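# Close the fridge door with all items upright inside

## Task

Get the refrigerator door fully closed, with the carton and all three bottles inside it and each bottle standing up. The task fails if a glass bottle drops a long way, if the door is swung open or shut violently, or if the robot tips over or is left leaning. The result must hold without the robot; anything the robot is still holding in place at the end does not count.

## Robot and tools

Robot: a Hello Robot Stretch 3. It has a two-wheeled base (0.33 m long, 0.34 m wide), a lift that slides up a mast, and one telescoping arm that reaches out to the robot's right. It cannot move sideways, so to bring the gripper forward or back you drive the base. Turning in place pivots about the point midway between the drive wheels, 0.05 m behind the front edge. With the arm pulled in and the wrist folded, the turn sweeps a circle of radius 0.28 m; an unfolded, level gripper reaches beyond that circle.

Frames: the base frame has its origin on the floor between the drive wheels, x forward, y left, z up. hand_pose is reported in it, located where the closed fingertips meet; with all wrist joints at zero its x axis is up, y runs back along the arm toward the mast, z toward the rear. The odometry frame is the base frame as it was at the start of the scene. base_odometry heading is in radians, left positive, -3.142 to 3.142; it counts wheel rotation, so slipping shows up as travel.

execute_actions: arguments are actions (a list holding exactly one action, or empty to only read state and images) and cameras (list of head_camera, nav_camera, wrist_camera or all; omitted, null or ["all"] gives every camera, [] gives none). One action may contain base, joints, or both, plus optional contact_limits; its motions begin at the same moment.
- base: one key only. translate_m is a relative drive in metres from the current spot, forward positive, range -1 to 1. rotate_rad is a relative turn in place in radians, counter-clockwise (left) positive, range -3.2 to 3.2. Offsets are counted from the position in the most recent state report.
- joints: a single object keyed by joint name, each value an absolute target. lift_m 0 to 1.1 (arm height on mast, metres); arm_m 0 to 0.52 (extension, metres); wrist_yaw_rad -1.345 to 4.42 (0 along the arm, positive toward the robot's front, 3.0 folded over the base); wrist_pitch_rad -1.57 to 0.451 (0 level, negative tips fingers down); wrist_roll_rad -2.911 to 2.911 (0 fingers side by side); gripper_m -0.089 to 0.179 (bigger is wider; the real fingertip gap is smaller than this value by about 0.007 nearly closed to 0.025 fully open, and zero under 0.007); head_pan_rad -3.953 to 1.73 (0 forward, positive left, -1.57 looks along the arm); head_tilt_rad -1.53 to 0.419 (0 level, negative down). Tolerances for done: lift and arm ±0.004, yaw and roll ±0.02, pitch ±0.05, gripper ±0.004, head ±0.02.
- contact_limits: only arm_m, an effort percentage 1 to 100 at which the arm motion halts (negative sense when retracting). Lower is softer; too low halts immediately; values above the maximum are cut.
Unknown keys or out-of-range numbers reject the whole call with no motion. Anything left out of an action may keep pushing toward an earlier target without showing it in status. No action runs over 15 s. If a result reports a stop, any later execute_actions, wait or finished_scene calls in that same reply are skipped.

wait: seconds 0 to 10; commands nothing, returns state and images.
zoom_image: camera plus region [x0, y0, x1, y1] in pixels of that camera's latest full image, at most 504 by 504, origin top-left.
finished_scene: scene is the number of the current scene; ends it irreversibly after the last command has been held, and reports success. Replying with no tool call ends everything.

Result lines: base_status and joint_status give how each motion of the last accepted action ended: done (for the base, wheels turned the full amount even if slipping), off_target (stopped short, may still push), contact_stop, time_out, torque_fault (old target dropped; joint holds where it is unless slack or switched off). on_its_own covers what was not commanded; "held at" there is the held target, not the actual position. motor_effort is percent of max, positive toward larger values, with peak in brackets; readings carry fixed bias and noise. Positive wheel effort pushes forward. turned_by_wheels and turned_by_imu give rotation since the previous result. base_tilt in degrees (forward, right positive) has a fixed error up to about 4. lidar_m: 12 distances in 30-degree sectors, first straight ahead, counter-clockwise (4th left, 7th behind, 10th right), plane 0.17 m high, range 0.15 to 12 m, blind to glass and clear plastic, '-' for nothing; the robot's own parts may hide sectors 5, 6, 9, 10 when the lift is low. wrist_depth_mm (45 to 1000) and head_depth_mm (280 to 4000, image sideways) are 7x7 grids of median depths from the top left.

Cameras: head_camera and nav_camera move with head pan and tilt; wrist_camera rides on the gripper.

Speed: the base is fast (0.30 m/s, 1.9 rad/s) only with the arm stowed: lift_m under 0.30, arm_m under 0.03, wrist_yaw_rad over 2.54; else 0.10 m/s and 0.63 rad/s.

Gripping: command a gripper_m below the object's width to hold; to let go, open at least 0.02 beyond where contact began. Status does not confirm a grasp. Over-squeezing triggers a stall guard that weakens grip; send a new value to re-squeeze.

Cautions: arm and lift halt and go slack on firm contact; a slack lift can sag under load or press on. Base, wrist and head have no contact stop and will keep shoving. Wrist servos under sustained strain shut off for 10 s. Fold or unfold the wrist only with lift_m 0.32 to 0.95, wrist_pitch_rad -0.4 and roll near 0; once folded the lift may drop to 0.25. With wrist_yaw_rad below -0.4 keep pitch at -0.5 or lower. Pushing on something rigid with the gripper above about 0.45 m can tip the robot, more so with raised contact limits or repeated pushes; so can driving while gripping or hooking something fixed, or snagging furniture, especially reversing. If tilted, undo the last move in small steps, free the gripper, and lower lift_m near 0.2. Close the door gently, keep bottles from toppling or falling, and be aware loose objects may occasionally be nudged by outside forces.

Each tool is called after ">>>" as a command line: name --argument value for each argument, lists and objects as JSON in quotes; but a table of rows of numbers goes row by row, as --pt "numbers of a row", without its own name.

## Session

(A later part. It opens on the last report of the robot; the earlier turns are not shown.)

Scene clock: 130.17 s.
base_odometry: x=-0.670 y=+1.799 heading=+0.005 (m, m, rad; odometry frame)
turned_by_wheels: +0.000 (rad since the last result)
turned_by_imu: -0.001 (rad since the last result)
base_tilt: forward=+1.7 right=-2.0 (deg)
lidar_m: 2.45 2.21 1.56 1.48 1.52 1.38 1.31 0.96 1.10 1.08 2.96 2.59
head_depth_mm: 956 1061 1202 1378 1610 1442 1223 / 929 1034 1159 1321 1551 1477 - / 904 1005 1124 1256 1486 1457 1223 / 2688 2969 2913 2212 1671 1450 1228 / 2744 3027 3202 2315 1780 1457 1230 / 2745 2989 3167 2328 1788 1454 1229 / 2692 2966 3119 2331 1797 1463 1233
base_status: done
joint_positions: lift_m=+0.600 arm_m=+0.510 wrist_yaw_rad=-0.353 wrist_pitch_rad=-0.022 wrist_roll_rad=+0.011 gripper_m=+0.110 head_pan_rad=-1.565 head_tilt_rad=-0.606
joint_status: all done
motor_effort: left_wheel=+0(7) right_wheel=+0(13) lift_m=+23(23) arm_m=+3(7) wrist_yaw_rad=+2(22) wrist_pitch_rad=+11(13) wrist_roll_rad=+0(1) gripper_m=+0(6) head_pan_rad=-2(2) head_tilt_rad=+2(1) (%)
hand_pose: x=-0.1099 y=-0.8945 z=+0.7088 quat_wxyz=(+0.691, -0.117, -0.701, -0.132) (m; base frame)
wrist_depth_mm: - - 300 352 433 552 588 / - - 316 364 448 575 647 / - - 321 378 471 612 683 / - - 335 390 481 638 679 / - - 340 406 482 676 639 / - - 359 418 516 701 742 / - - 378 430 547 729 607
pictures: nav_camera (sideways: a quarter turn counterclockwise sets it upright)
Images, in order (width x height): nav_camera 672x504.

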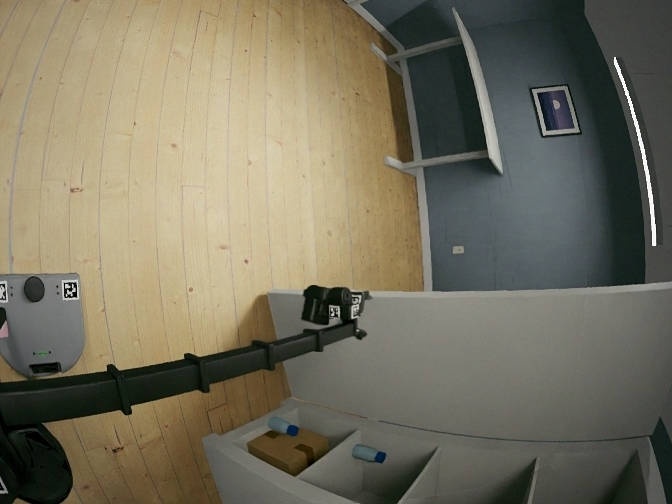

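Same as before; repeat.

>>> execute_actions --actions '[{"joints":{"arm_m":0.0,"wrist_yaw_rad":0}}]' --cameras '[]'

>>> execute_actions --actions '[{"base":{"rotate_rad":-1.6},"joints":{"lift_m":0.45,"wrist_pitch_rad":-0.3}}]' --cameras '[]'

>>> execute_actions --actions '[{"base":{"translate_m":0.75},"joints":{"head_tilt_rad":-0.9}}]'

Scene clock: 139.27 s.
base_odometry: x=-0.670 y=+1.799 heading=+0.005 (m, m, rad; odometry frame)
turned_by_wheels: +0.000 (rad since the last result)
turned_by_imu: +0.000 (rad since the last result)
base_tilt: forward=+1.9 right=-2.1 (deg)
lidar_m: 2.45 2.20 1.55 1.47 1.52 1.38 1.31 0.95 1.10 1.17 2.95 2.58
head_depth_mm: 995 1105 1238 1406 1614 1448 1221 / 985 1088 1221 1390 1608 1449 1223 / 975 1073 1200 1359 1578 1450 1225 / 995 1102 1252 1435 1658 1456 1226 / 2764 3034 3230 2315 1787 1464 1230 / 2732 3001 3182 2315 1793 1463 1230 / 2681 2976 3110 2327 1779 1465 1229
base_status: not commanded
joint_positions: lift_m=+0.600 arm_m=+0.000 wrist_yaw_rad=-0.002 wrist_pitch_rad=-0.021 wrist_roll_rad=+0.011 gripper_m=+0.110 head_pan_rad=-1.565 head_tilt_rad=-0.606
joint_status: all done
motor_effort: left_wheel=+0(0) right_wheel=+0(0) lift_m=+22(22) arm_m=-3(0) wrist_yaw_rad=+1(4) wrist_pitch_rad=+11(11) wrist_roll_rad=+0(0) gripper_m=+0(1) head_pan_rad=-2(2) head_tilt_rad=+2(2) (%)
hand_pose: x=-0.0220 y=-0.4010 z=+0.7090 quat_wxyz=(+0.704, +0.007, -0.711, -0.009) (m; base frame)
wrist_depth_mm: - - - 870 885 907 917 / - - - 911 941 966 911 / - - - 925 939 961 955 / - - - 964 975 989 955 / - - - 987 - - 914 / - - - - - - 821 / - - - - - - 821
pictures: none
No camera images: the call's "cameras" was empty. Leave "cameras" out to get every camera's image.

Scene clock: 142.73 s.
base_odometry: x=-0.670 y=+1.799 heading=-1.595 (m, m, rad; odometry frame)
turned_by_wheels: -1.600 (rad since the last result)
turned_by_imu: -1.567 (rad since the last result)
base_tilt: forward=+1.8 right=-2.0 (deg)
lidar_m: 1.17 2.94 2.60 2.45 2.26 1.57 1.47 1.51 1.39 1.31 0.96 0.99
head_depth_mm: 1138 1262 1420 1611 1742 1438 1222 / 1127 1246 1389 1589 1717 1453 1222 / 1111 1230 1374 1555 1721 1448 1223 / 1096 1210 1349 1528 1698 1455 1225 / 1078 1191 1329 1505 1682 1458 1232 / 1069 1179 1304 1476 1658 1462 1231 / 1059 1164 1291 1447 1631 1458 1234
base_status: done
joint_positions: lift_m=+0.451 arm_m=+0.000 wrist_yaw_rad=-0.002 wrist_pitch_rad=-0.316 wrist_roll_rad=+0.011 gripper_m=+0.110 head_pan_rad=-1.565 head_tilt_rad=-0.606
joint_status: all done
motor_effort: left_wheel=+1(6) right_wheel=-1(5) lift_m=+12(19) arm_m=-3(3) wrist_yaw_rad=+0(1) wrist_pitch_rad=+8(10) wrist_roll_rad=+1(1) gripper_m=+1(1) head_pan_rad=-2(2) head_tilt_rad=+2(2) (%)
hand_pose: x=-0.0220 y=-0.3813 z=+0.4866 quat_wxyz=(+0.695, +0.110, -0.702, -0.113) (m; base frame)
wrist_depth_mm: 887 925 949 977 - - - / 881 - - - - - - / 874 - - - - - - / 847 - - - - - - / 857 981 933 968 949 934 943 / 755 798 777 787 770 799 763 / 645 642 647 648 650 646 643
pictures: none
No camera images: the call's "cameras" was empty. Leave "cameras" out to get every camera's image.

Scene clock: 151.30 s.
base_odometry: x=-0.689 y=+1.049 heading=-1.595 (m, m, rad; odometry frame)
turned_by_wheels: +0.000 (rad since the last result)
turned_by_imu: -0.002 (rad since the last result)
base_tilt: forward=+1.8 right=-2.1 (deg)
lidar_m: 0.42 2.26 2.64 2.50 2.56 2.36 2.22 1.94 1.33 0.70 0.64 0.44
head_depth_mm: 1155 1348 1623 1666 1433 1252 1113 / 1140 1333 1593 1663 1430 1244 1141 / 1084 1257 1521 1664 1431 1249 - / 614 717 873 1060 1346 1294 1114 / 934 791 1203 1124 1312 1245 1112 / 934 791 1207 1079 1289 1248 1110 / 921 790 1203 1079 1311 1251 1114
base_status: done
joint_positions: lift_m=+0.451 arm_m=+0.000 wrist_yaw_rad=-0.002 wrist_pitch_rad=-0.316 wrist_roll_rad=+0.011 gripper_m=+0.110 head_pan_rad=-1.565 head_tilt_rad=-0.889
joint_status: all done
motor_effort: left_wheel=+1(6) right_wheel=-1(3) lift_m=+12(12) arm_m=-3(3) wrist_yaw_rad=+2(1) wrist_pitch_rad=+8(8) wrist_roll_rad=+0(0) gripper_m=+0(0) head_pan_rad=-2(3) head_tilt_rad=-5(19) (%)
hand_pose: x=-0.0220 y=-0.3813 z=+0.4866 quat_wxyz=(+0.695, +0.110, -0.702, -0.113) (m; base frame)
wrist_depth_mm: 474 739 760 412 950 976 - / 474 524 526 445 - - - / 554 559 562 483 - - - / 554 530 551 571 - - - / 555 563 605 688 968 958 927 / 562 624 625 631 785 804 780 / 605 636 647 642 655 656 660
pictures: head_camera (sideways: a quarter turn clockwise sets it upright), nav_camera (sideways: a quarter turn counterclockwise sets it upright), wrist_camera
Images, in order (width x height): head_camera 896x504, nav_camera 672x504, wrist_camera 644x364.

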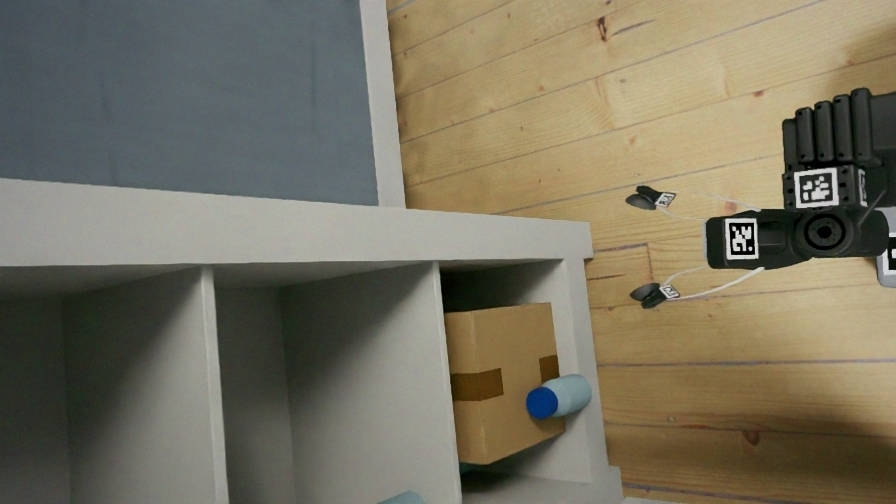

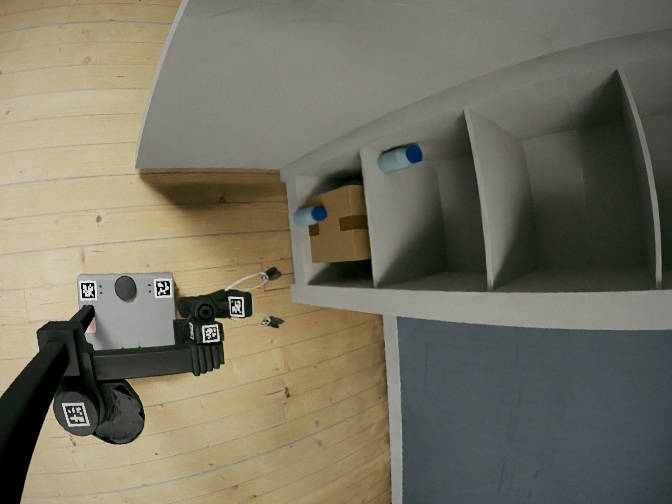

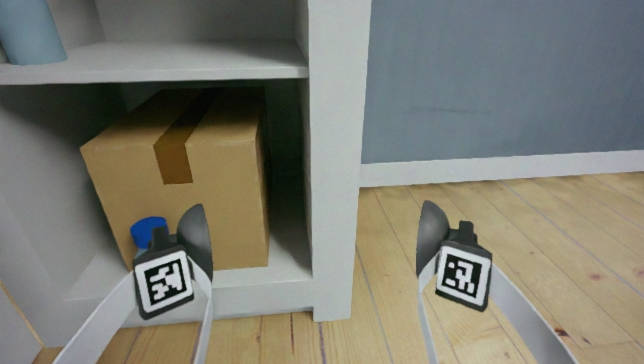

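>>> execute_actions --actions '[{"base":{"translate_m":0.22},"joints":{"lift_m":0.13,"wrist_pitch_rad":0,"gripper_m":0.13,"arm_m":0.1,"head_tilt_rad":-1.0}}]' --cameras '["wrist_camera","head_camera"]'

Scene clock: 159.07 s.
base_odometry: x=-0.694 y=+0.829 heading=-1.595 (m, m, rad; odometry frame)
turned_by_wheels: +0.000 (rad since the last result)
turned_by_imu: -0.001 (rad since the last result)
base_tilt: forward=+1.8 right=-2.0 (deg)
lidar_m: 0.20 2.07 2.66 2.52 2.57 2.59 2.44 1.91 0.74 0.65 0.30 0.21
head_depth_mm: 654 765 1695 1549 1357 1216 1099 / 736 856 965 1315 1358 1210 1126 / 756 1173 1095 1333 1356 1238 - / 757 1186 1073 1207 1360 1184 - / 757 1175 1070 1243 1333 1209 1096 / 755 1147 983 1145 1199 1059 952 / 730 732 805 778 716 665 621
base_status: done
joint_positions: lift_m=+0.131 arm_m=+0.100 wrist_yaw_rad=-0.002 wrist_pitch_rad=-0.022 wrist_roll_rad=+0.011 gripper_m=+0.130 head_pan_rad=-1.565 head_tilt_rad=-0.988
joint_status: all done
motor_effort: left_wheel=+1(6) right_wheel=-1(3) lift_m=+12(13) arm_m=+3(3) wrist_yaw_rad=+1(2) wrist_pitch_rad=+11(11) wrist_roll_rad=+0(0) gripper_m=+0(76) head_pan_rad=-2(2) head_tilt_rad=-4(11) (%)
hand_pose: x=-0.0220 y=-0.5003 z=+0.2396 quat_wxyz=(+0.704, +0.007, -0.711, -0.009) (m; base frame)
wrist_depth_mm: 293 455 351 360 500 353 929 / 295 453 356 364 377 357 965 / 309 442 368 379 395 364 - / 316 439 373 386 410 379 - / 325 370 384 399 417 390 783 / 336 - 359 368 388 - 566 / 343 359 396 412 413 416 433
pictures: head_camera (sideways: a quarter turn clockwise sets it upright), wrist_camera
Images, in order (width x height): head_camera 896x504, wrist_camera 644x364.

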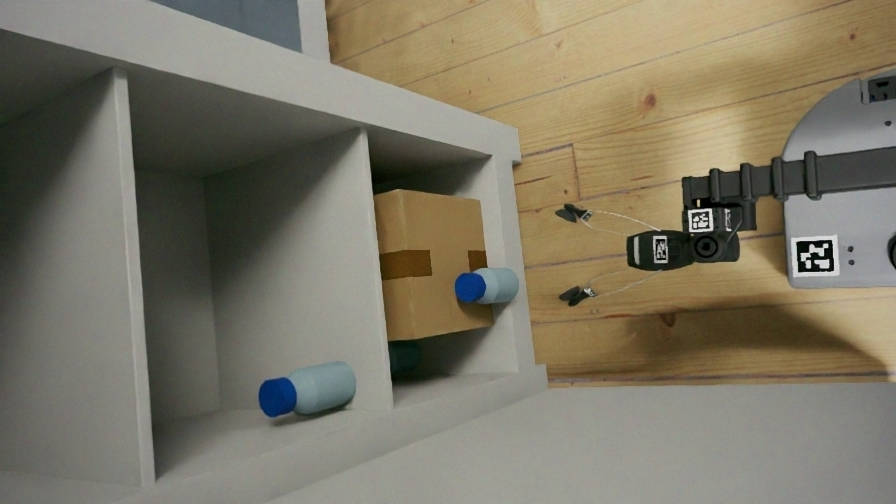

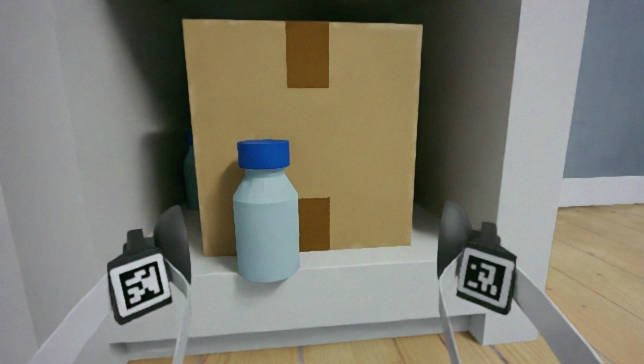

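>>> execute_actions --actions '[{"base":{"translate_m":0.04}}]' --cameras '[]'

>>> execute_actions --actions '[{"joints":{"arm_m":0.27},"contact_limits":{"arm_m":12}}]' --cameras '["wrist_camera"]'

Scene clock: 166.17 s.
base_odometry: x=-0.695 y=+0.789 heading=-1.595 (m, m, rad; odometry frame)
turned_by_wheels: +0.000 (rad since the last result)
turned_by_imu: +0.000 (rad since the last result)
base_tilt: forward=+1.8 right=-2.1 (deg)
lidar_m: 0.16 2.03 2.66 2.52 2.57 2.63 2.48 1.90 0.75 0.65 0.24 0.17
head_depth_mm: 700 776 1004 1540 1356 1214 1095 / 758 972 1024 1255 1355 1210 1127 / 758 1192 1097 1339 1354 1241 - / 757 1178 1070 1196 1355 1187 - / 758 1176 1047 1336 1331 1212 1093 / 756 1042 925 1020 957 845 760 / 621 670 682 621 572 531 496
base_status: done
joint_positions: lift_m=+0.131 arm_m=+0.100 wrist_yaw_rad=-0.002 wrist_pitch_rad=-0.022 wrist_roll_rad=+0.011 gripper_m=+0.130 head_pan_rad=-1.565 head_tilt_rad=-0.988
joint_status: not commanded
motor_effort: left_wheel=+2(7) right_wheel=-1(1) lift_m=+12(11) arm_m=+3(3) wrist_yaw_rad=+1(1) wrist_pitch_rad=+11(11) wrist_roll_rad=+0(0) gripper_m=+1(1) head_pan_rad=-2(2) head_tilt_rad=-4(5) (%)
hand_pose: x=-0.0220 y=-0.5003 z=+0.2396 quat_wxyz=(+0.704, +0.007, -0.711, -0.009) (m; base frame)
wrist_depth_mm: 284 365 599 356 370 412 340 / 292 361 358 366 374 416 356 / 302 355 372 370 386 422 374 / 311 351 552 335 400 420 - / 320 328 402 333 413 398 738 / 291 - 362 367 382 - 534 / 269 355 395 398 415 411 430
pictures: none
No camera images: the call's "cameras" was empty. Leave "cameras" out to get every camera's image.

Scene clock: 168.67 s.
base_odometry: x=-0.695 y=+0.789 heading=-1.595 (m, m, rad; odometry frame)
turned_by_wheels: +0.000 (rad since the last result)
turned_by_imu: +0.000 (rad since the last result)
base_tilt: forward=+1.6 right=-1.9 (deg)
lidar_m: 0.16 2.03 2.66 2.52 2.57 2.64 2.47 1.91 0.76 0.65 0.24 0.17
head_depth_mm: 699 779 1001 1541 1360 1211 1100 / 758 969 1026 1255 1358 1215 1130 / 757 1190 1095 1339 1378 1220 - / 757 1179 1072 1190 1362 1209 - / 757 1174 1044 1337 1334 1207 1098 / 756 1041 927 1023 957 846 760 / 622 668 680 621 573 531 495
base_status: not commanded
joint_positions: lift_m=+0.131 arm_m=+0.270 wrist_yaw_rad=-0.002 wrist_pitch_rad=-0.021 wrist_roll_rad=+0.011 gripper_m=+0.130 head_pan_rad=-1.565 head_tilt_rad=-0.988
joint_status: all done
motor_effort: left_wheel=+1(1) right_wheel=-2(1) lift_m=+12(12) arm_m=+3(0) wrist_yaw_rad=+2(2) wrist_pitch_rad=+11(11) wrist_roll_rad=+0(0) gripper_m=+1(1) head_pan_rad=-2(2) head_tilt_rad=-5(4) (%)
contact_limits: arm_m 12 (drawing in: default 20, maximum 33; extending or still: default 28, maximum 45)
hand_pose: x=-0.0220 y=-0.6703 z=+0.2397 quat_wxyz=(+0.704, +0.007, -0.711, -0.009) (m; base frame)
wrist_depth_mm: 253 310 186 190 197 204 267 / 252 329 192 198 204 212 269 / 250 327 199 204 211 220 279 / 248 324 203 161 219 227 282 / 245 323 210 161 226 236 284 / 244 - 214 157 236 - 285 / 230 250 224 159 241 247 247
pictures: wrist_camera
Images, in order (width x height): wrist_camera 644x364.

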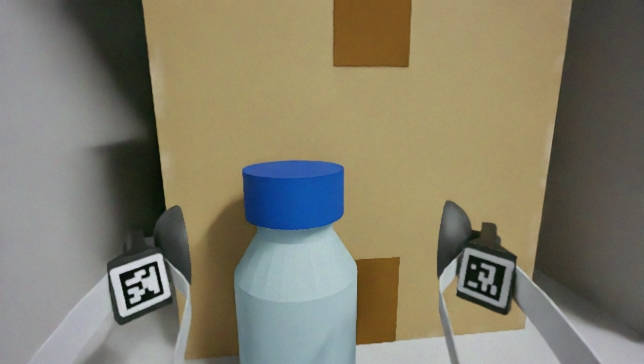

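Depth 0.16; need 0.03 more.

>>> execute_actions --actions '[{"joints":{"arm_m":0.3},"contact_limits":{"arm_m":12}}]' --cameras '[]'

>>> execute_actions --actions '[{"joints":{"gripper_m":0.015}}]' --cameras '["wrist_camera"]'

>>> execute_actions --actions '[{"joints":{"lift_m":0.155}}]' --cameras '["wrist_camera"]'

Scene clock: 173.87 s.
base_odometry: x=-0.695 y=+0.789 heading=-1.595 (m, m, rad; odometry frame)
turned_by_wheels: +0.000 (rad since the last result)
turned_by_imu: +0.000 (rad since the last result)
base_tilt: forward=+1.8 right=-2.1 (deg)
lidar_m: 0.16 2.03 2.66 2.52 2.57 2.63 2.48 1.90 0.75 0.65 0.24 0.16
head_depth_mm: 698 780 1004 1541 1361 1215 1105 / 756 969 1026 1254 1362 1209 1124 / 758 1191 1095 1339 1374 1212 - / 756 1173 1069 1197 1334 1215 - / 754 1176 1046 1337 1336 1209 1099 / 756 1041 926 1020 956 847 761 / 621 668 680 620 572 531 496
base_status: not commanded
joint_positions: lift_m=+0.131 arm_m=+0.300 wrist_yaw_rad=-0.002 wrist_pitch_rad=-0.021 wrist_roll_rad=+0.011 gripper_m=+0.130 head_pan_rad=-1.565 head_tilt_rad=-0.988
joint_status: all done
motor_effort: left_wheel=+2(2) right_wheel=-1(1) lift_m=+12(12) arm_m=+3(0) wrist_yaw_rad=+1(1) wrist_pitch_rad=+11(11) wrist_roll_rad=+1(0) gripper_m=+0(1) head_pan_rad=-2(2) head_tilt_rad=-5(5) (%)
contact_limits: arm_m 12 (drawing in: default 20, maximum 33; extending or still: default 28, maximum 45)
hand_pose: x=-0.0220 y=-0.7003 z=+0.2397 quat_wxyz=(+0.704, +0.007, -0.711, -0.009) (m; base frame)
wrist_depth_mm: 255 155 159 163 169 174 180 / 255 160 164 169 174 180 188 / 252 167 170 175 181 186 247 / 251 174 172 137 187 195 257 / 250 324 177 123 194 203 260 / 247 - 143 132 202 - 270 / 230 239 132 125 210 220 248
pictures: none
No camera images: the call's "cameras" was empty. Leave "cameras" out to get every camera's image.

Scene clock: 175.50 s.
base_odometry: x=-0.695 y=+0.789 heading=-1.595 (m, m, rad; odometry frame)
turned_by_wheels: +0.000 (rad since the last result)
turned_by_imu: +0.000 (rad since the last result)
base_tilt: forward=+1.8 right=-2.0 (deg)
lidar_m: 0.16 2.03 2.66 2.52 2.57 2.62 2.48 1.90 0.75 0.65 0.24 0.17
head_depth_mm: 700 779 1002 1540 1351 1214 1097 / 761 971 1025 1257 1357 1211 1127 / 758 1186 1097 1340 1368 1209 - / 757 1181 1071 1190 1328 1208 - / 758 1171 1050 1337 1330 1209 1091 / 756 1042 926 1016 961 846 759 / 622 669 680 620 571 531 496
base_status: not commanded
joint_positions: lift_m=+0.131 arm_m=+0.300 wrist_yaw_rad=+0.007 wrist_pitch_rad=-0.016 wrist_roll_rad=+0.011 gripper_m=+0.016 head_pan_rad=-1.565 head_tilt_rad=-0.988
joint_status: all done
motor_effort: left_wheel=+3(3) right_wheel=-3(4) lift_m=+12(12) arm_m=+3(3) wrist_yaw_rad=-6(6) wrist_pitch_rad=+8(11) wrist_roll_rad=+0(0) gripper_m=-19(97) head_pan_rad=-2(2) head_tilt_rad=-5(4) (%)
hand_pose: x=-0.0196 y=-0.7005 z=+0.2409 quat_wxyz=(+0.704, +0.009, -0.711, -0.004) (m; base frame)
wrist_depth_mm: 250 157 159 163 168 174 179 / 249 162 164 169 175 179 186 / 246 168 169 175 180 186 248 / 245 298 174 142 187 193 249 / 245 297 176 119 194 200 260 / 243 311 166 129 - 207 275 / 230 241 191 124 209 217 248
pictures: wrist_camera
Images, in order (width x height): wrist_camera 644x364.

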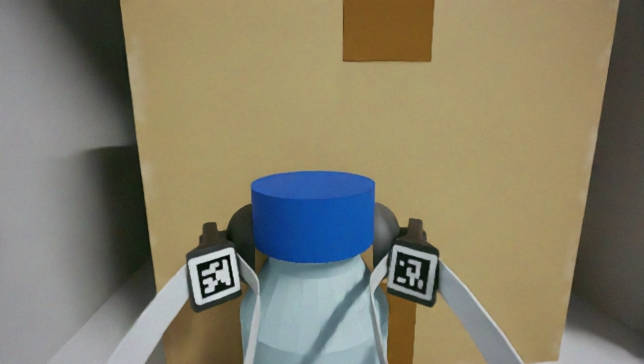

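Scene clock: 176.50 s.
base_odometry: x=-0.695 y=+0.789 heading=-1.595 (m, m, rad; odometry frame)
turned_by_wheels: +0.000 (rad since the last result)
turned_by_imu: +0.000 (rad since the last result)
base_tilt: forward=+1.6 right=-2.1 (deg)
lidar_m: 0.16 2.04 2.66 2.52 2.58 2.63 2.48 1.90 0.76 0.65 0.24 0.17
head_depth_mm: 698 778 1002 1535 1357 1215 1102 / 760 969 1023 1253 1357 1211 1131 / 757 1200 1098 1337 1370 1216 - / 756 1175 1072 1178 1322 1215 - / 756 1177 1043 1340 1332 1211 1095 / 754 1039 930 1019 958 847 760 / 621 668 681 622 571 531 496
base_status: not commanded
joint_positions: lift_m=+0.154 arm_m=+0.300 wrist_yaw_rad=+0.003 wrist_pitch_rad=-0.054 wrist_roll_rad=+0.011 gripper_m=+0.016 head_pan_rad=-1.565 head_tilt_rad=-0.988
joint_status: all done
motor_effort: left_wheel=+3(3) right_wheel=-2(2) lift_m=+30(28) arm_m=+3(3) wrist_yaw_rad=-3(6) wrist_pitch_rad=+28(31) wrist_roll_rad=+0(1) gripper_m=-18(18) head_pan_rad=-2(2) head_tilt_rad=-5(4) (%)
hand_pose: x=-0.0206 y=-0.6992 z=+0.2552 quat_wxyz=(+0.703, +0.020, -0.710, -0.018) (m; base frame)
wrist_depth_mm: 253 154 156 161 165 171 177 / 252 160 162 167 173 178 186 / 248 167 168 173 179 185 250 / 248 298 175 143 188 193 250 / 244 299 177 119 195 203 262 / 244 317 145 129 205 213 271 / 242 256 197 123 215 225 262
pictures: wrist_camera
Images, in order (width x height): wrist_camera 644x364.

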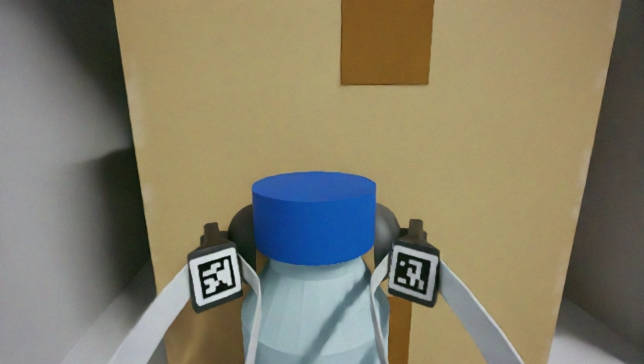

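>>> execute_actions --actions '[{"joints":{"arm_m":0.12}}]' --cameras '[]'

>>> execute_actions --actions '[{"joints":{"lift_m":0.62,"head_tilt_rad":-0.8},"base":{"translate_m":-0.08}}]' --cameras '["wrist_camera"]'

>>> execute_actions --actions '[{"joints":{"arm_m":0.44},"contact_limits":{"arm_m":12}}]' --cameras '["wrist_camera","head_camera"]'

Scene clock: 183.43 s.
base_odometry: x=-0.695 y=+0.789 heading=-1.595 (m, m, rad; odometry frame)
turned_by_wheels: +0.000 (rad since the last result)
turned_by_imu: +0.000 (rad since the last result)
base_tilt: forward=+1.8 right=-2.0 (deg)
lidar_m: 0.16 2.03 2.66 2.53 2.56 2.64 2.48 1.90 0.75 0.47 0.24 0.17
head_depth_mm: 700 780 1004 1543 1357 1219 1096 / 759 969 1025 1253 1359 1212 1123 / 758 1193 1096 1338 1356 1221 - / 759 1178 1072 1218 1319 1185 - / 756 1175 1047 1336 1336 1207 1097 / 756 1043 929 1017 955 844 761 / 622 669 681 622 571 530 495
base_status: not commanded
joint_positions: lift_m=+0.154 arm_m=+0.120 wrist_yaw_rad=+0.002 wrist_pitch_rad=-0.055 wrist_roll_rad=+0.011 gripper_m=+0.016 head_pan_rad=-1.565 head_tilt_rad=-0.988
joint_status: all done
motor_effort: left_wheel=+2(2) right_wheel=-2(2) lift_m=+29(30) arm_m=-3(3) wrist_yaw_rad=-2(2) wrist_pitch_rad=+29(29) wrist_roll_rad=+0(0) gripper_m=-17(17) head_pan_rad=-2(2) head_tilt_rad=-5(5) (%)
hand_pose: x=-0.0209 y=-0.5198 z=+0.2549 quat_wxyz=(+0.703, +0.021, -0.710, -0.019) (m; base frame)
wrist_depth_mm: 265 361 618 331 344 391 314 / 272 360 340 341 351 418 333 / 283 355 350 350 364 417 341 / 293 351 363 144 377 424 359 / 302 348 385 119 393 409 379 / 313 327 146 129 368 380 504 / 285 339 351 124 388 405 424
pictures: none
No camera images: the call's "cameras" was empty. Leave "cameras" out to get every camera's image.

Scene clock: 188.50 s.
base_odometry: x=-0.693 y=+0.869 heading=-1.595 (m, m, rad; odometry frame)
turned_by_wheels: +0.000 (rad since the last result)
turned_by_imu: +0.000 (rad since the last result)
base_tilt: forward=+1.7 right=-2.0 (deg)
lidar_m: 0.24 2.10 2.65 2.52 2.58 2.55 2.39 1.92 0.73 0.73 0.36 0.25
head_depth_mm: 594 697 1478 1715 1504 1295 1149 / 686 723 811 957 1438 1315 - / 933 881 1117 1083 1301 - 1136 / 958 881 1242 1090 739 1266 1134 / 947 882 1228 1084 1192 1289 1134 / 937 886 1214 1015 1271 1251 1117 / 908 848 781 878 913 848 794
base_status: done
joint_positions: lift_m=+0.619 arm_m=+0.120 wrist_yaw_rad=+0.002 wrist_pitch_rad=-0.056 wrist_roll_rad=+0.011 gripper_m=+0.016 head_pan_rad=-1.565 head_tilt_rad=-0.804
joint_status: all done
motor_effort: left_wheel=+1(4) right_wheel=-1(4) lift_m=+29(29) arm_m=-3(3) wrist_yaw_rad=-3(2) wrist_pitch_rad=+30(30) wrist_roll_rad=+1(1) gripper_m=-18(18) head_pan_rad=-2(2) head_tilt_rad=+2(13) (%)
hand_pose: x=-0.0209 y=-0.5198 z=+0.7197 quat_wxyz=(+0.703, +0.021, -0.710, -0.019) (m; base frame)
wrist_depth_mm: 348 454 475 481 426 316 900 / 345 542 693 726 510 327 935 / 345 541 742 761 523 343 - / 342 521 760 144 521 352 - / 337 423 584 119 441 369 - / 337 427 146 129 436 390 - / 344 397 394 123 416 - -
pictures: wrist_camera
Images, in order (width x height): wrist_camera 644x364.

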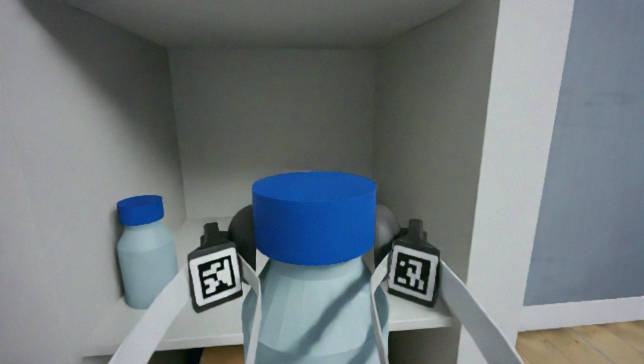

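Scene clock: 192.07 s.
base_odometry: x=-0.693 y=+0.869 heading=-1.595 (m, m, rad; odometry frame)
turned_by_wheels: +0.000 (rad since the last result)
turned_by_imu: +0.000 (rad since the last result)
base_tilt: forward=+1.9 right=-2.1 (deg)
lidar_m: 0.24 2.10 2.66 2.52 2.58 2.55 2.40 1.92 0.73 0.72 0.36 0.25
head_depth_mm: 595 698 1478 1721 1503 1297 1150 / 687 722 809 956 1470 - - / 932 884 1069 1027 1324 1296 1133 / 956 881 1224 1055 1211 1296 1133 / 945 882 1224 1087 1189 1285 1137 / 935 886 1216 1016 1270 1251 1118 / 908 844 782 877 913 847 795
base_status: not commanded
joint_positions: lift_m=+0.619 arm_m=+0.440 wrist_yaw_rad=+0.002 wrist_pitch_rad=-0.056 wrist_roll_rad=+0.011 gripper_m=+0.016 head_pan_rad=-1.565 head_tilt_rad=-0.804
joint_status: all done
motor_effort: left_wheel=+2(2) right_wheel=+0(1) lift_m=+30(29) arm_m=+3(5) wrist_yaw_rad=-2(3) wrist_pitch_rad=+30(30) wrist_roll_rad=+0(0) gripper_m=-18(18) head_pan_rad=-2(2) head_tilt_rad=+1(2) (%)
contact_limits: arm_m 12 (drawing in: default 20, maximum 33; extending or still: default 28, maximum 45)
hand_pose: x=-0.0209 y=-0.8392 z=+0.7197 quat_wxyz=(+0.703, +0.021, -0.710, -0.019) (m; base frame)
wrist_depth_mm: 370 373 384 394 405 261 184 / 382 391 404 417 418 265 186 / 382 409 415 433 436 266 186 / 372 423 432 143 448 270 188 / 370 441 440 119 391 270 190 / 366 457 146 129 396 274 190 / 347 379 359 123 358 258 191
pictures: head_camera (sideways: a quarter turn clockwise sets it upright), wrist_camera
Images, in order (width x height): head_camera 896x504, wrist_camera 644x364.

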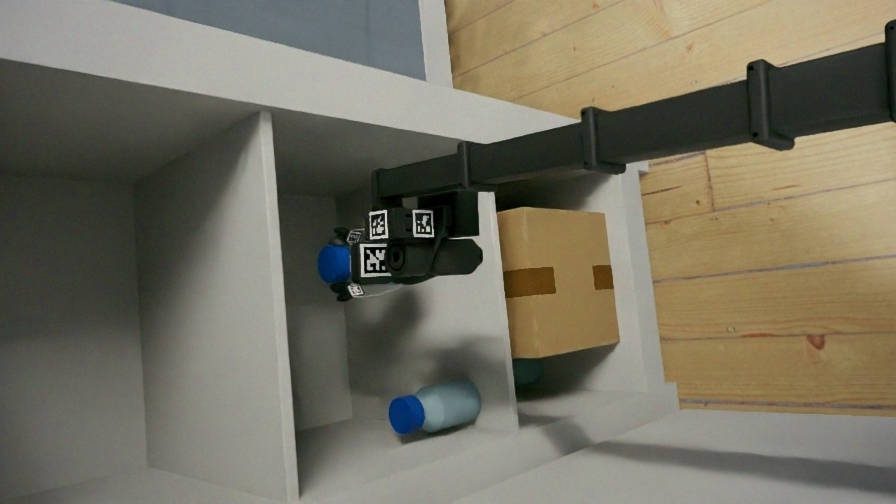

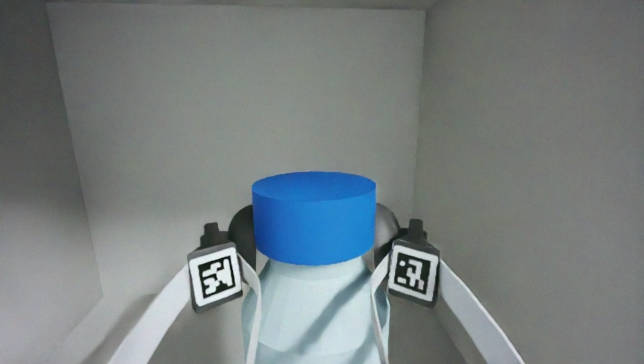

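>>> execute_actions --actions '[{"joints":{"lift_m":0.54}}]' --cameras '[]'

>>> execute_actions --actions '[{"joints":{"lift_m":0.52}}]' --cameras '["wrist_camera"]'

Scene clock: 195.70 s.
base_odometry: x=-0.693 y=+0.869 heading=-1.595 (m, m, rad; odometry frame)
turned_by_wheels: +0.000 (rad since the last result)
turned_by_imu: +0.000 (rad since the last result)
base_tilt: forward=+1.9 right=-2.1 (deg)
lidar_m: 0.24 2.10 2.66 2.52 2.57 2.55 2.40 1.91 0.73 0.72 0.36 0.25
head_depth_mm: 595 698 1478 1719 1504 1291 1134 / 688 723 809 956 1433 1300 - / 934 883 1120 1093 1302 1286 1136 / 955 883 1245 - 1219 1295 1132 / 946 883 1225 1088 1196 1291 1134 / 936 883 1216 1018 1271 1247 1116 / 907 847 784 880 908 849 796
base_status: not commanded
joint_positions: lift_m=+0.540 arm_m=+0.440 wrist_yaw_rad=+0.002 wrist_pitch_rad=-0.056 wrist_roll_rad=+0.011 gripper_m=+0.016 head_pan_rad=-1.565 head_tilt_rad=-0.804
joint_status: all done
motor_effort: left_wheel=+1(2) right_wheel=-1(1) lift_m=+14(28) arm_m=+3(3) wrist_yaw_rad=-2(3) wrist_pitch_rad=+30(30) wrist_roll_rad=+0(1) gripper_m=-18(19) head_pan_rad=-2(2) head_tilt_rad=+1(2) (%)
hand_pose: x=-0.0209 y=-0.8391 z=+0.6406 quat_wxyz=(+0.703, +0.021, -0.710, -0.020) (m; base frame)
wrist_depth_mm: 364 373 386 397 401 263 185 / 377 397 400 415 417 264 185 / 372 407 415 433 439 268 187 / 377 426 432 144 452 267 189 / 374 441 409 119 390 270 190 / 332 339 145 129 308 273 189 / 266 266 254 123 254 245 191
pictures: none
No camera images: the call's "cameras" was empty. Leave "cameras" out to get every camera's image.

Scene clock: 196.77 s.
base_odometry: x=-0.693 y=+0.869 heading=-1.595 (m, m, rad; odometry frame)
turned_by_wheels: +0.000 (rad since the last result)
turned_by_imu: +0.000 (rad since the last result)
base_tilt: forward=+1.8 right=-2.0 (deg)
lidar_m: 0.24 2.10 2.65 2.52 2.57 2.55 2.40 1.92 0.73 0.72 0.36 0.25
head_depth_mm: 595 699 1475 1722 1503 1288 1135 / 685 721 809 955 1441 1307 - / 934 881 1119 1098 1310 1280 1129 / 958 883 1248 - 1229 1296 1135 / 944 887 1232 1090 1191 1288 1135 / 935 889 1211 1018 1269 1249 1117 / 907 847 784 881 908 848 796
base_status: not commanded
joint_positions: lift_m=+0.520 arm_m=+0.440 wrist_yaw_rad=+0.002 wrist_pitch_rad=-0.029 wrist_roll_rad=+0.011 gripper_m=+0.016 head_pan_rad=-1.565 head_tilt_rad=-0.804
joint_status: all done
motor_effort: left_wheel=+2(1) right_wheel=-1(1) lift_m=+12(13) arm_m=+3(3) wrist_yaw_rad=-2(2) wrist_pitch_rad=+15(30) wrist_roll_rad=+0(0) gripper_m=-18(17) head_pan_rad=-2(2) head_tilt_rad=+2(1) (%)
hand_pose: x=-0.0209 y=-0.8401 z=+0.6276 quat_wxyz=(+0.704, +0.011, -0.710, -0.010) (m; base frame)
wrist_depth_mm: 366 382 392 405 407 263 185 / 378 391 408 418 422 263 187 / 378 403 414 436 438 266 187 / 375 422 427 142 423 269 187 / 370 431 397 119 386 270 189 / 326 326 147 129 291 272 189 / 251 251 241 123 239 238 191
pictures: wrist_camera
Images, in order (width x height): wrist_camera 644x364.

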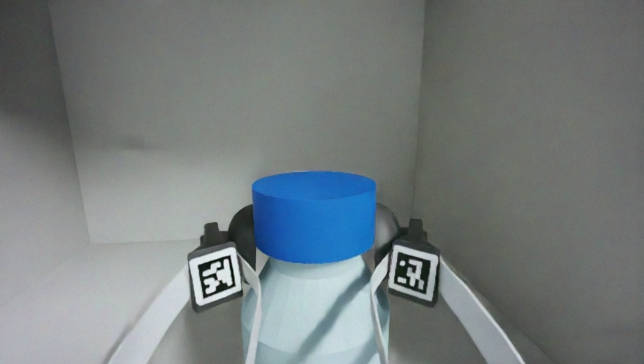

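Touching down.

>>> execute_actions --actions '[{"joints":{"lift_m":0.512}}]' --cameras '[]'

>>> execute_actions --actions '[{"joints":{"lift_m":0.525,"gripper_m":0.13}}]' --cameras '[]'

>>> execute_actions --actions '[{"joints":{"arm_m":0.0,"lift_m":0.54}}]' --cameras '["wrist_camera","head_camera"]'

Scene clock: 203.67 s.
base_odometry: x=-0.693 y=+0.869 heading=-1.595 (m, m, rad; odometry frame)
turned_by_wheels: +0.000 (rad since the last result)
turned_by_imu: +0.000 (rad since the last result)
base_tilt: forward=+1.7 right=-2.0 (deg)
lidar_m: 0.24 2.10 2.66 2.52 2.57 2.55 2.39 1.91 0.73 0.72 0.36 0.25
head_depth_mm: 596 699 1486 1724 1504 1290 1135 / 685 723 811 955 1436 1292 1151 / 934 881 1117 1095 1301 1297 1134 / 959 883 1247 1028 1227 1295 1137 / 946 883 1230 1089 1193 1287 1136 / 934 885 1216 1014 1264 1247 1115 / 905 846 783 880 911 848 794
base_status: not commanded
joint_positions: lift_m=+0.513 arm_m=+0.440 wrist_yaw_rad=+0.002 wrist_pitch_rad=-0.003 wrist_roll_rad=+0.011 gripper_m=+0.016 head_pan_rad=-1.565 head_tilt_rad=-0.804
joint_status: all done
motor_effort: left_wheel=+1(1) right_wheel=-1(1) lift_m=+11(10) arm_m=+3(3) wrist_yaw_rad=-2(2) wrist_pitch_rad=+1(15) wrist_roll_rad=+0(0) gripper_m=-17(17) head_pan_rad=-3(2) head_tilt_rad=+1(1) (%)
hand_pose: x=-0.0209 y=-0.8408 z=+0.6265 quat_wxyz=(+0.704, +0.002, -0.711, -0.001) (m; base frame)
wrist_depth_mm: 370 382 396 405 410 263 185 / 377 397 405 420 429 264 187 / 379 408 424 428 435 268 187 / 372 421 431 140 422 268 188 / 371 433 421 120 389 270 190 / 334 337 142 128 295 272 190 / 253 256 243 121 240 240 190
pictures: none
No camera images: the call's "cameras" was empty. Leave "cameras" out to get every camera's image.

Scene clock: 205.30 s.
base_odometry: x=-0.693 y=+0.869 heading=-1.595 (m, m, rad; odometry frame)
turned_by_wheels: +0.000 (rad since the last result)
turned_by_imu: +0.000 (rad since the last result)
base_tilt: forward=+1.7 right=-2.1 (deg)
lidar_m: 0.24 2.10 2.66 2.52 2.57 2.55 2.40 1.91 0.73 0.72 0.36 0.25
head_depth_mm: 596 698 1482 1715 1511 1294 1135 / 685 721 810 955 1442 1291 - / 934 880 1117 1089 1305 1281 1129 / 957 884 1247 - 1227 1291 1135 / 946 884 1225 1090 1193 1286 1137 / 935 886 1214 1015 1271 1249 1118 / 907 848 784 880 908 847 793
base_status: not commanded
joint_positions: lift_m=+0.524 arm_m=+0.440 wrist_yaw_rad=+0.002 wrist_pitch_rad=-0.022 wrist_roll_rad=+0.011 gripper_m=+0.130 head_pan_rad=-1.565 head_tilt_rad=-0.804
joint_status: all done
motor_effort: left_wheel=+1(1) right_wheel=-1(1) lift_m=+28(28) arm_m=+3(3) wrist_yaw_rad=-3(2) wrist_pitch_rad=+12(24) wrist_roll_rad=+0(0) gripper_m=+1(83) head_pan_rad=-2(2) head_tilt_rad=+0(2) (%)
hand_pose: x=-0.0209 y=-0.8403 z=+0.6333 quat_wxyz=(+0.704, +0.009, -0.710, -0.008) (m; base frame)
wrist_depth_mm: 367 382 393 407 411 263 185 / 379 391 405 422 420 264 185 / 378 407 420 433 432 267 186 / 375 423 426 434 454 270 188 / 374 431 434 120 426 255 189 / 341 - 328 129 337 - 189 / 269 261 240 126 249 248 183
pictures: none
No camera images: the call's "cameras" was empty. Leave "cameras" out to get every camera's image.

Scene clock: 209.73 s.
base_odometry: x=-0.693 y=+0.869 heading=-1.595 (m, m, rad; odometry frame)
turned_by_wheels: +0.000 (rad since the last result)
turned_by_imu: +0.000 (rad since the last result)
base_tilt: forward=+1.6 right=-2.0 (deg)
lidar_m: 0.24 2.11 2.65 2.51 2.57 2.55 2.40 1.91 0.72 0.72 0.36 0.25
head_depth_mm: 596 699 1476 1711 1503 1295 1137 / 685 724 811 956 1442 1295 1170 / 937 883 1117 1089 1292 1294 1177 / 958 885 1245 1057 1219 1316 1110 / 948 885 1225 1090 1187 1281 1137 / 933 887 1219 1014 1269 1254 1113 / 908 847 782 879 911 846 795
base_status: not commanded
joint_positions: lift_m=+0.539 arm_m=+0.000 wrist_yaw_rad=+0.002 wrist_pitch_rad=-0.021 wrist_roll_rad=+0.011 gripper_m=+0.130 head_pan_rad=-1.565 head_tilt_rad=-0.804
joint_status: all done
motor_effort: left_wheel=+1(1) right_wheel=-1(1) lift_m=+28(27) arm_m=-3(6) wrist_yaw_rad=-2(2) wrist_pitch_rad=+11(12) wrist_roll_rad=+0(0) gripper_m=-1(1) head_pan_rad=-3(2) head_tilt_rad=+1(0) (%)
hand_pose: x=-0.0209 y=-0.4010 z=+0.6487 quat_wxyz=(+0.704, +0.009, -0.711, -0.007) (m; base frame)
wrist_depth_mm: 373 519 692 698 535 - - / 389 513 820 855 537 - - / 404 510 846 878 547 - - / 409 507 871 725 559 - - / 388 436 543 586 529 - - / 384 - 629 593 625 - - / 361 484 547 553 575 - -
pictures: head_camera (sideways: a quarter turn clockwise sets it upright), wrist_camera
Images, in order (width x height): head_camera 896x504, wrist_camera 644x364.

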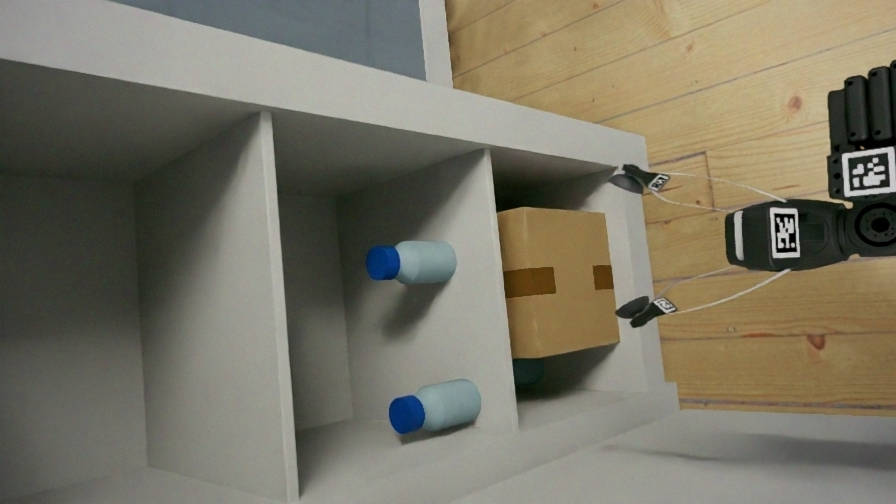

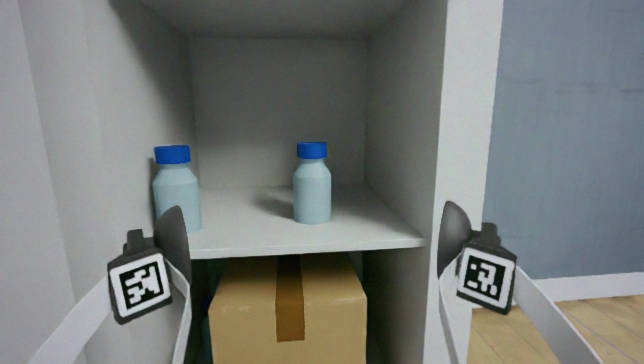

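>>> execute_actions --actions '[{"base":{"translate_m":-0.18},"joints":{"wrist_pitch_rad":-0.4,"gripper_m":0.0}}]' --cameras '[]'

>>> execute_actions --actions '[{"joints":{"wrist_yaw_rad":3.0}}]' --cameras '[]'

>>> execute_actions --actions '[{"base":{"rotate_rad":1.6}}]' --cameras '[]'

>>> execute_actions --actions '[{"base":{"translate_m":0.33}}]' --cameras '[]'

>>> execute_actions --actions '[{"base":{"rotate_rad":-1.6}}]' --cameras '[]'

>>> execute_actions --actions '[{"base":{"translate_m":0.3}}]' --cameras '["nav_camera"]'

Scene clock: 222.43 s.
base_odometry: x=-0.689 y=+1.049 heading=-1.595 (m, m, rad; odometry frame)
turned_by_wheels: +0.000 (rad since the last result)
turned_by_imu: +0.000 (rad since the last result)
base_tilt: forward=+1.8 right=-2.1 (deg)
lidar_m: 0.42 2.26 2.63 2.51 2.56 2.35 2.22 1.93 1.33 0.70 0.64 0.44
head_depth_mm: 1128 1293 1516 1736 1497 1298 1136 / 1113 1271 1486 1704 1505 1293 1171 / 622 1205 1430 1676 1509 1294 1175 / 596 687 807 995 1267 1349 1118 / 954 887 1238 1090 1249 1294 1136 / 948 888 1236 1050 1178 1273 1137 / 936 887 1223 1089 1272 1271 1137
base_status: done
joint_positions: lift_m=+0.539 arm_m=+0.000 wrist_yaw_rad=+0.002 wrist_pitch_rad=-0.414 wrist_roll_rad=+0.011 gripper_m=+0.000 head_pan_rad=-1.565 head_tilt_rad=-0.804
joint_status: all done
motor_effort: left_wheel=+1(4) right_wheel=+0(4) lift_m=+28(28) arm_m=-3(3) wrist_yaw_rad=-1(2) wrist_pitch_rad=+7(10) wrist_roll_rad=+1(1) gripper_m=-2(85) head_pan_rad=-2(2) head_tilt_rad=+1(1) (%)
hand_pose: x=-0.0211 y=-0.3701 z=+0.5529 quat_wxyz=(+0.689, +0.146, -0.695, -0.146) (m; base frame)
wrist_depth_mm: 472 748 709 429 971 983 - / 466 504 517 459 - - - / 560 664 620 512 - - - / 556 568 585 678 - - - / 561 661 649 - 987 973 952 / 599 667 682 744 814 808 811 / 592 689 705 699 696 693 697
pictures: none
No camera images: the call's "cameras" was empty. Leave "cameras" out to get every camera's image.

Scene clock: 224.93 s.
base_odometry: x=-0.689 y=+1.049 heading=-1.595 (m, m, rad; odometry frame)
turned_by_wheels: +0.000 (rad since the last result)
turned_by_imu: +0.000 (rad since the last result)
base_tilt: forward=+1.7 right=-2.1 (deg)
lidar_m: 0.42 2.26 2.64 2.51 2.56 2.36 2.22 1.94 1.33 0.70 0.64 0.44
head_depth_mm: 1126 1289 1519 1740 1503 1290 1129 / 1112 1276 1494 1704 1504 1292 1171 / 623 1208 1433 1672 1504 1291 1179 / 596 687 808 993 1267 1295 1176 / 953 887 1239 1089 1239 1292 1156 / 949 888 1234 1051 1175 1276 1138 / 934 886 1226 1094 1271 1272 1138
base_status: not commanded
joint_positions: lift_m=+0.539 arm_m=+0.000 wrist_yaw_rad=+2.996 wrist_pitch_rad=-0.414 wrist_roll_rad=+0.011 gripper_m=+0.000 head_pan_rad=-1.565 head_tilt_rad=-0.804
joint_status: all done
motor_effort: left_wheel=+2(1) right_wheel=-1(1) lift_m=+28(28) arm_m=-3(3) wrist_yaw_rad=+2(3) wrist_pitch_rad=+7(7) wrist_roll_rad=+1(0) gripper_m=-2(2) head_pan_rad=-3(2) head_tilt_rad=+2(1) (%)
hand_pose: x=+0.0113 y=+0.0772 z=+0.5529 quat_wxyz=(+0.196, +0.704, +0.094, +0.676) (m; base frame)
wrist_depth_mm: - - - - - - - / - - - - - - - / - - - - - - - / - - - - - - - / 959 936 987 - 954 952 960 / 806 805 - 764 816 795 810 / 703 699 700 705 696 684 705
pictures: none
No camera images: the call's "cameras" was empty. Leave "cameras" out to get every camera's image.

Scene clock: 228.40 s.
base_odometry: x=-0.689 y=+1.049 heading=+0.005 (m, m, rad; odometry frame)
turned_by_wheels: +1.600 (rad since the last result)
turned_by_imu: +1.567 (rad since the last result)
base_tilt: forward=+1.8 right=-2.0 (deg)
lidar_m: 2.51 2.56 2.34 2.22 1.88 1.32 0.70 0.63 0.44 0.42 2.27 2.62
head_depth_mm: 345 395 464 562 711 969 1135 / 340 390 457 551 694 938 1172 / 336 385 449 541 679 909 1155 / 2174 2433 2101 1715 1441 1249 1153 / 2189 2485 2260 1797 1510 1297 1157 / 2147 2450 2258 1806 1511 1296 1133 / 2131 2422 2261 1815 1509 1288 1142
base_status: done
joint_positions: lift_m=+0.539 arm_m=+0.000 wrist_yaw_rad=+2.997 wrist_pitch_rad=-0.415 wrist_roll_rad=+0.011 gripper_m=+0.000 head_pan_rad=-1.565 head_tilt_rad=-0.804
joint_status: not commanded
motor_effort: left_wheel=-1(5) right_wheel=+1(5) lift_m=+28(28) arm_m=-3(3) wrist_yaw_rad=+3(2) wrist_pitch_rad=+8(7) wrist_roll_rad=+0(0) gripper_m=-1(2) head_pan_rad=-3(2) head_tilt_rad=+1(1) (%)
hand_pose: x=+0.0112 y=+0.0772 z=+0.5529 quat_wxyz=(+0.196, +0.704, +0.094, +0.676) (m; base frame)
wrist_depth_mm: - - - - - - - / - - - - - - - / - - - - - - - / - - - - - - - / 995 938 961 - 982 987 953 / 806 790 - 767 788 816 811 / 688 693 696 696 700 696 680
pictures: none
No camera images: the call's "cameras" was empty. Leave "cameras" out to get every camera's image.

Scene clock: 232.63 s.
base_odometry: x=-0.359 y=+1.050 heading=+0.005 (m, m, rad; odometry frame)
turned_by_wheels: +0.000 (rad since the last result)
turned_by_imu: -0.001 (rad since the last result)
base_tilt: forward=+1.7 right=-2.1 (deg)
lidar_m: 2.18 2.23 2.36 2.24 2.29 1.67 1.03 0.60 0.56 2.52 2.15 2.28
head_depth_mm: 2295 2605 2241 1798 1502 1096 1137 / 2244 2571 2245 1808 1498 1286 1173 / 2227 2531 2237 1808 1507 1289 1175 / 2198 2493 2253 1802 1498 1290 1176 / 2174 2480 2251 1801 1498 1293 1153 / 2151 2452 2248 1805 1508 1294 1132 / 2134 2349 2182 1809 1511 1296 1135
base_status: done
joint_positions: lift_m=+0.539 arm_m=+0.000 wrist_yaw_rad=+2.997 wrist_pitch_rad=-0.415 wrist_roll_rad=+0.011 gripper_m=+0.000 head_pan_rad=-1.565 head_tilt_rad=-0.804
joint_status: not commanded
motor_effort: left_wheel=-1(4) right_wheel=+1(5) lift_m=+28(28) arm_m=-3(3) wrist_yaw_rad=+3(1) wrist_pitch_rad=+7(8) wrist_roll_rad=+0(1) gripper_m=-2(3) head_pan_rad=-2(3) head_tilt_rad=+1(1) (%)
hand_pose: x=+0.0112 y=+0.0772 z=+0.5529 quat_wxyz=(+0.196, +0.704, +0.094, +0.676) (m; base frame)
wrist_depth_mm: - - - - - - - / - - - - - - - / - - - - - - - / - - - - - - - / 946 954 962 - 951 965 992 / 797 800 - 753 797 809 813 / 692 694 696 700 688 689 701
pictures: none
No camera images: the call's "cameras" was empty. Leave "cameras" out to get every camera's image.

Scene clock: 236.10 s.
base_odometry: x=-0.359 y=+1.050 heading=-1.595 (m, m, rad; odometry frame)
turned_by_wheels: -1.600 (rad since the last result)
turned_by_imu: -1.567 (rad since the last result)
base_tilt: forward=+1.7 right=-2.0 (deg)
lidar_m: 2.52 2.15 2.30 2.18 2.22 2.38 2.24 2.28 1.68 1.03 0.61 0.56
head_depth_mm: 1435 1646 1918 1794 1500 1293 1132 / 1411 1608 1893 1809 1502 1294 1174 / 1394 1592 1856 1794 1504 1295 1175 / 877 1042 1229 1483 1510 1293 1176 / 1186 1417 1412 1498 1507 1292 1155 / 1190 1396 1312 1407 1501 1294 1134 / 1170 1378 1271 1445 1443 1270 1137
base_status: done
joint_positions: lift_m=+0.539 arm_m=+0.000 wrist_yaw_rad=+2.997 wrist_pitch_rad=-0.415 wrist_roll_rad=+0.011 gripper_m=+0.000 head_pan_rad=-1.565 head_tilt_rad=-0.803
joint_status: not commanded
motor_effort: left_wheel=+1(6) right_wheel=-1(3) lift_m=+28(27) arm_m=-3(3) wrist_yaw_rad=+2(3) wrist_pitch_rad=+8(8) wrist_roll_rad=+0(0) gripper_m=-3(3) head_pan_rad=-2(3) head_tilt_rad=+1(1) (%)
hand_pose: x=+0.0112 y=+0.0772 z=+0.5529 quat_wxyz=(+0.196, +0.704, +0.094, +0.676) (m; base frame)
wrist_depth_mm: - - - - - - - / - - - - - - - / - - - - - - - / - - - - - - - / 939 937 974 - 949 957 983 / 800 794 - 748 805 817 805 / 693 700 696 700 690 690 700
pictures: none
No camera images: the call's "cameras" was empty. Leave "cameras" out to get every camera's image.

Scene clock: 240.07 s.
base_odometry: x=-0.366 y=+0.751 heading=-1.595 (m, m, rad; odometry frame)
turned_by_wheels: +0.000 (rad since the last result)
turned_by_imu: -0.001 (rad since the last result)
base_tilt: forward=+1.7 right=-1.9 (deg)
lidar_m: 2.22 1.86 2.31 2.19 2.24 2.69 2.54 2.41 1.08 0.55 0.38 2.06
head_depth_mm: 895 1532 1909 1806 1507 1293 1134 / 1052 1058 1245 1494 1507 1294 1175 / 1215 1411 1362 1520 1500 1289 1176 / 1200 1416 1360 1422 1505 1298 1173 / 1184 1398 1274 1498 1465 1268 1098 / 871 928 906 767 666 740 1098 / 555 498 451 454 532 1266 1135
base_status: done
joint_positions: lift_m=+0.539 arm_m=+0.000 wrist_yaw_rad=+2.997 wrist_pitch_rad=-0.415 wrist_roll_rad=+0.011 gripper_m=+0.000 head_pan_rad=-1.565 head_tilt_rad=-0.803
joint_status: not commanded
motor_effort: left_wheel=+2(6) right_wheel=-2(3) lift_m=+27(28) arm_m=-3(3) wrist_yaw_rad=+2(1) wrist_pitch_rad=+8(8) wrist_roll_rad=+0(0) gripper_m=-2(3) head_pan_rad=-2(2) head_tilt_rad=+1(1) (%)
hand_pose: x=+0.0112 y=+0.0772 z=+0.5528 quat_wxyz=(+0.196, +0.704, +0.094, +0.676) (m; base frame)
wrist_depth_mm: - - - - - - - / - - - - - - - / - - - - - - - / - - - - - - - / 956 956 964 - 946 983 956 / 793 817 - 757 792 810 811 / 683 686 704 697 692 701 686
pictures: nav_camera (sideways: a quarter turn counterclockwise sets it upright)
Images, in order (width x height): nav_camera 672x504.

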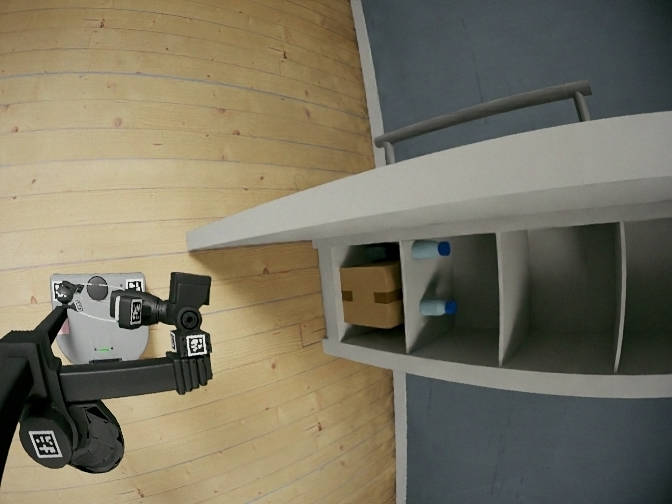

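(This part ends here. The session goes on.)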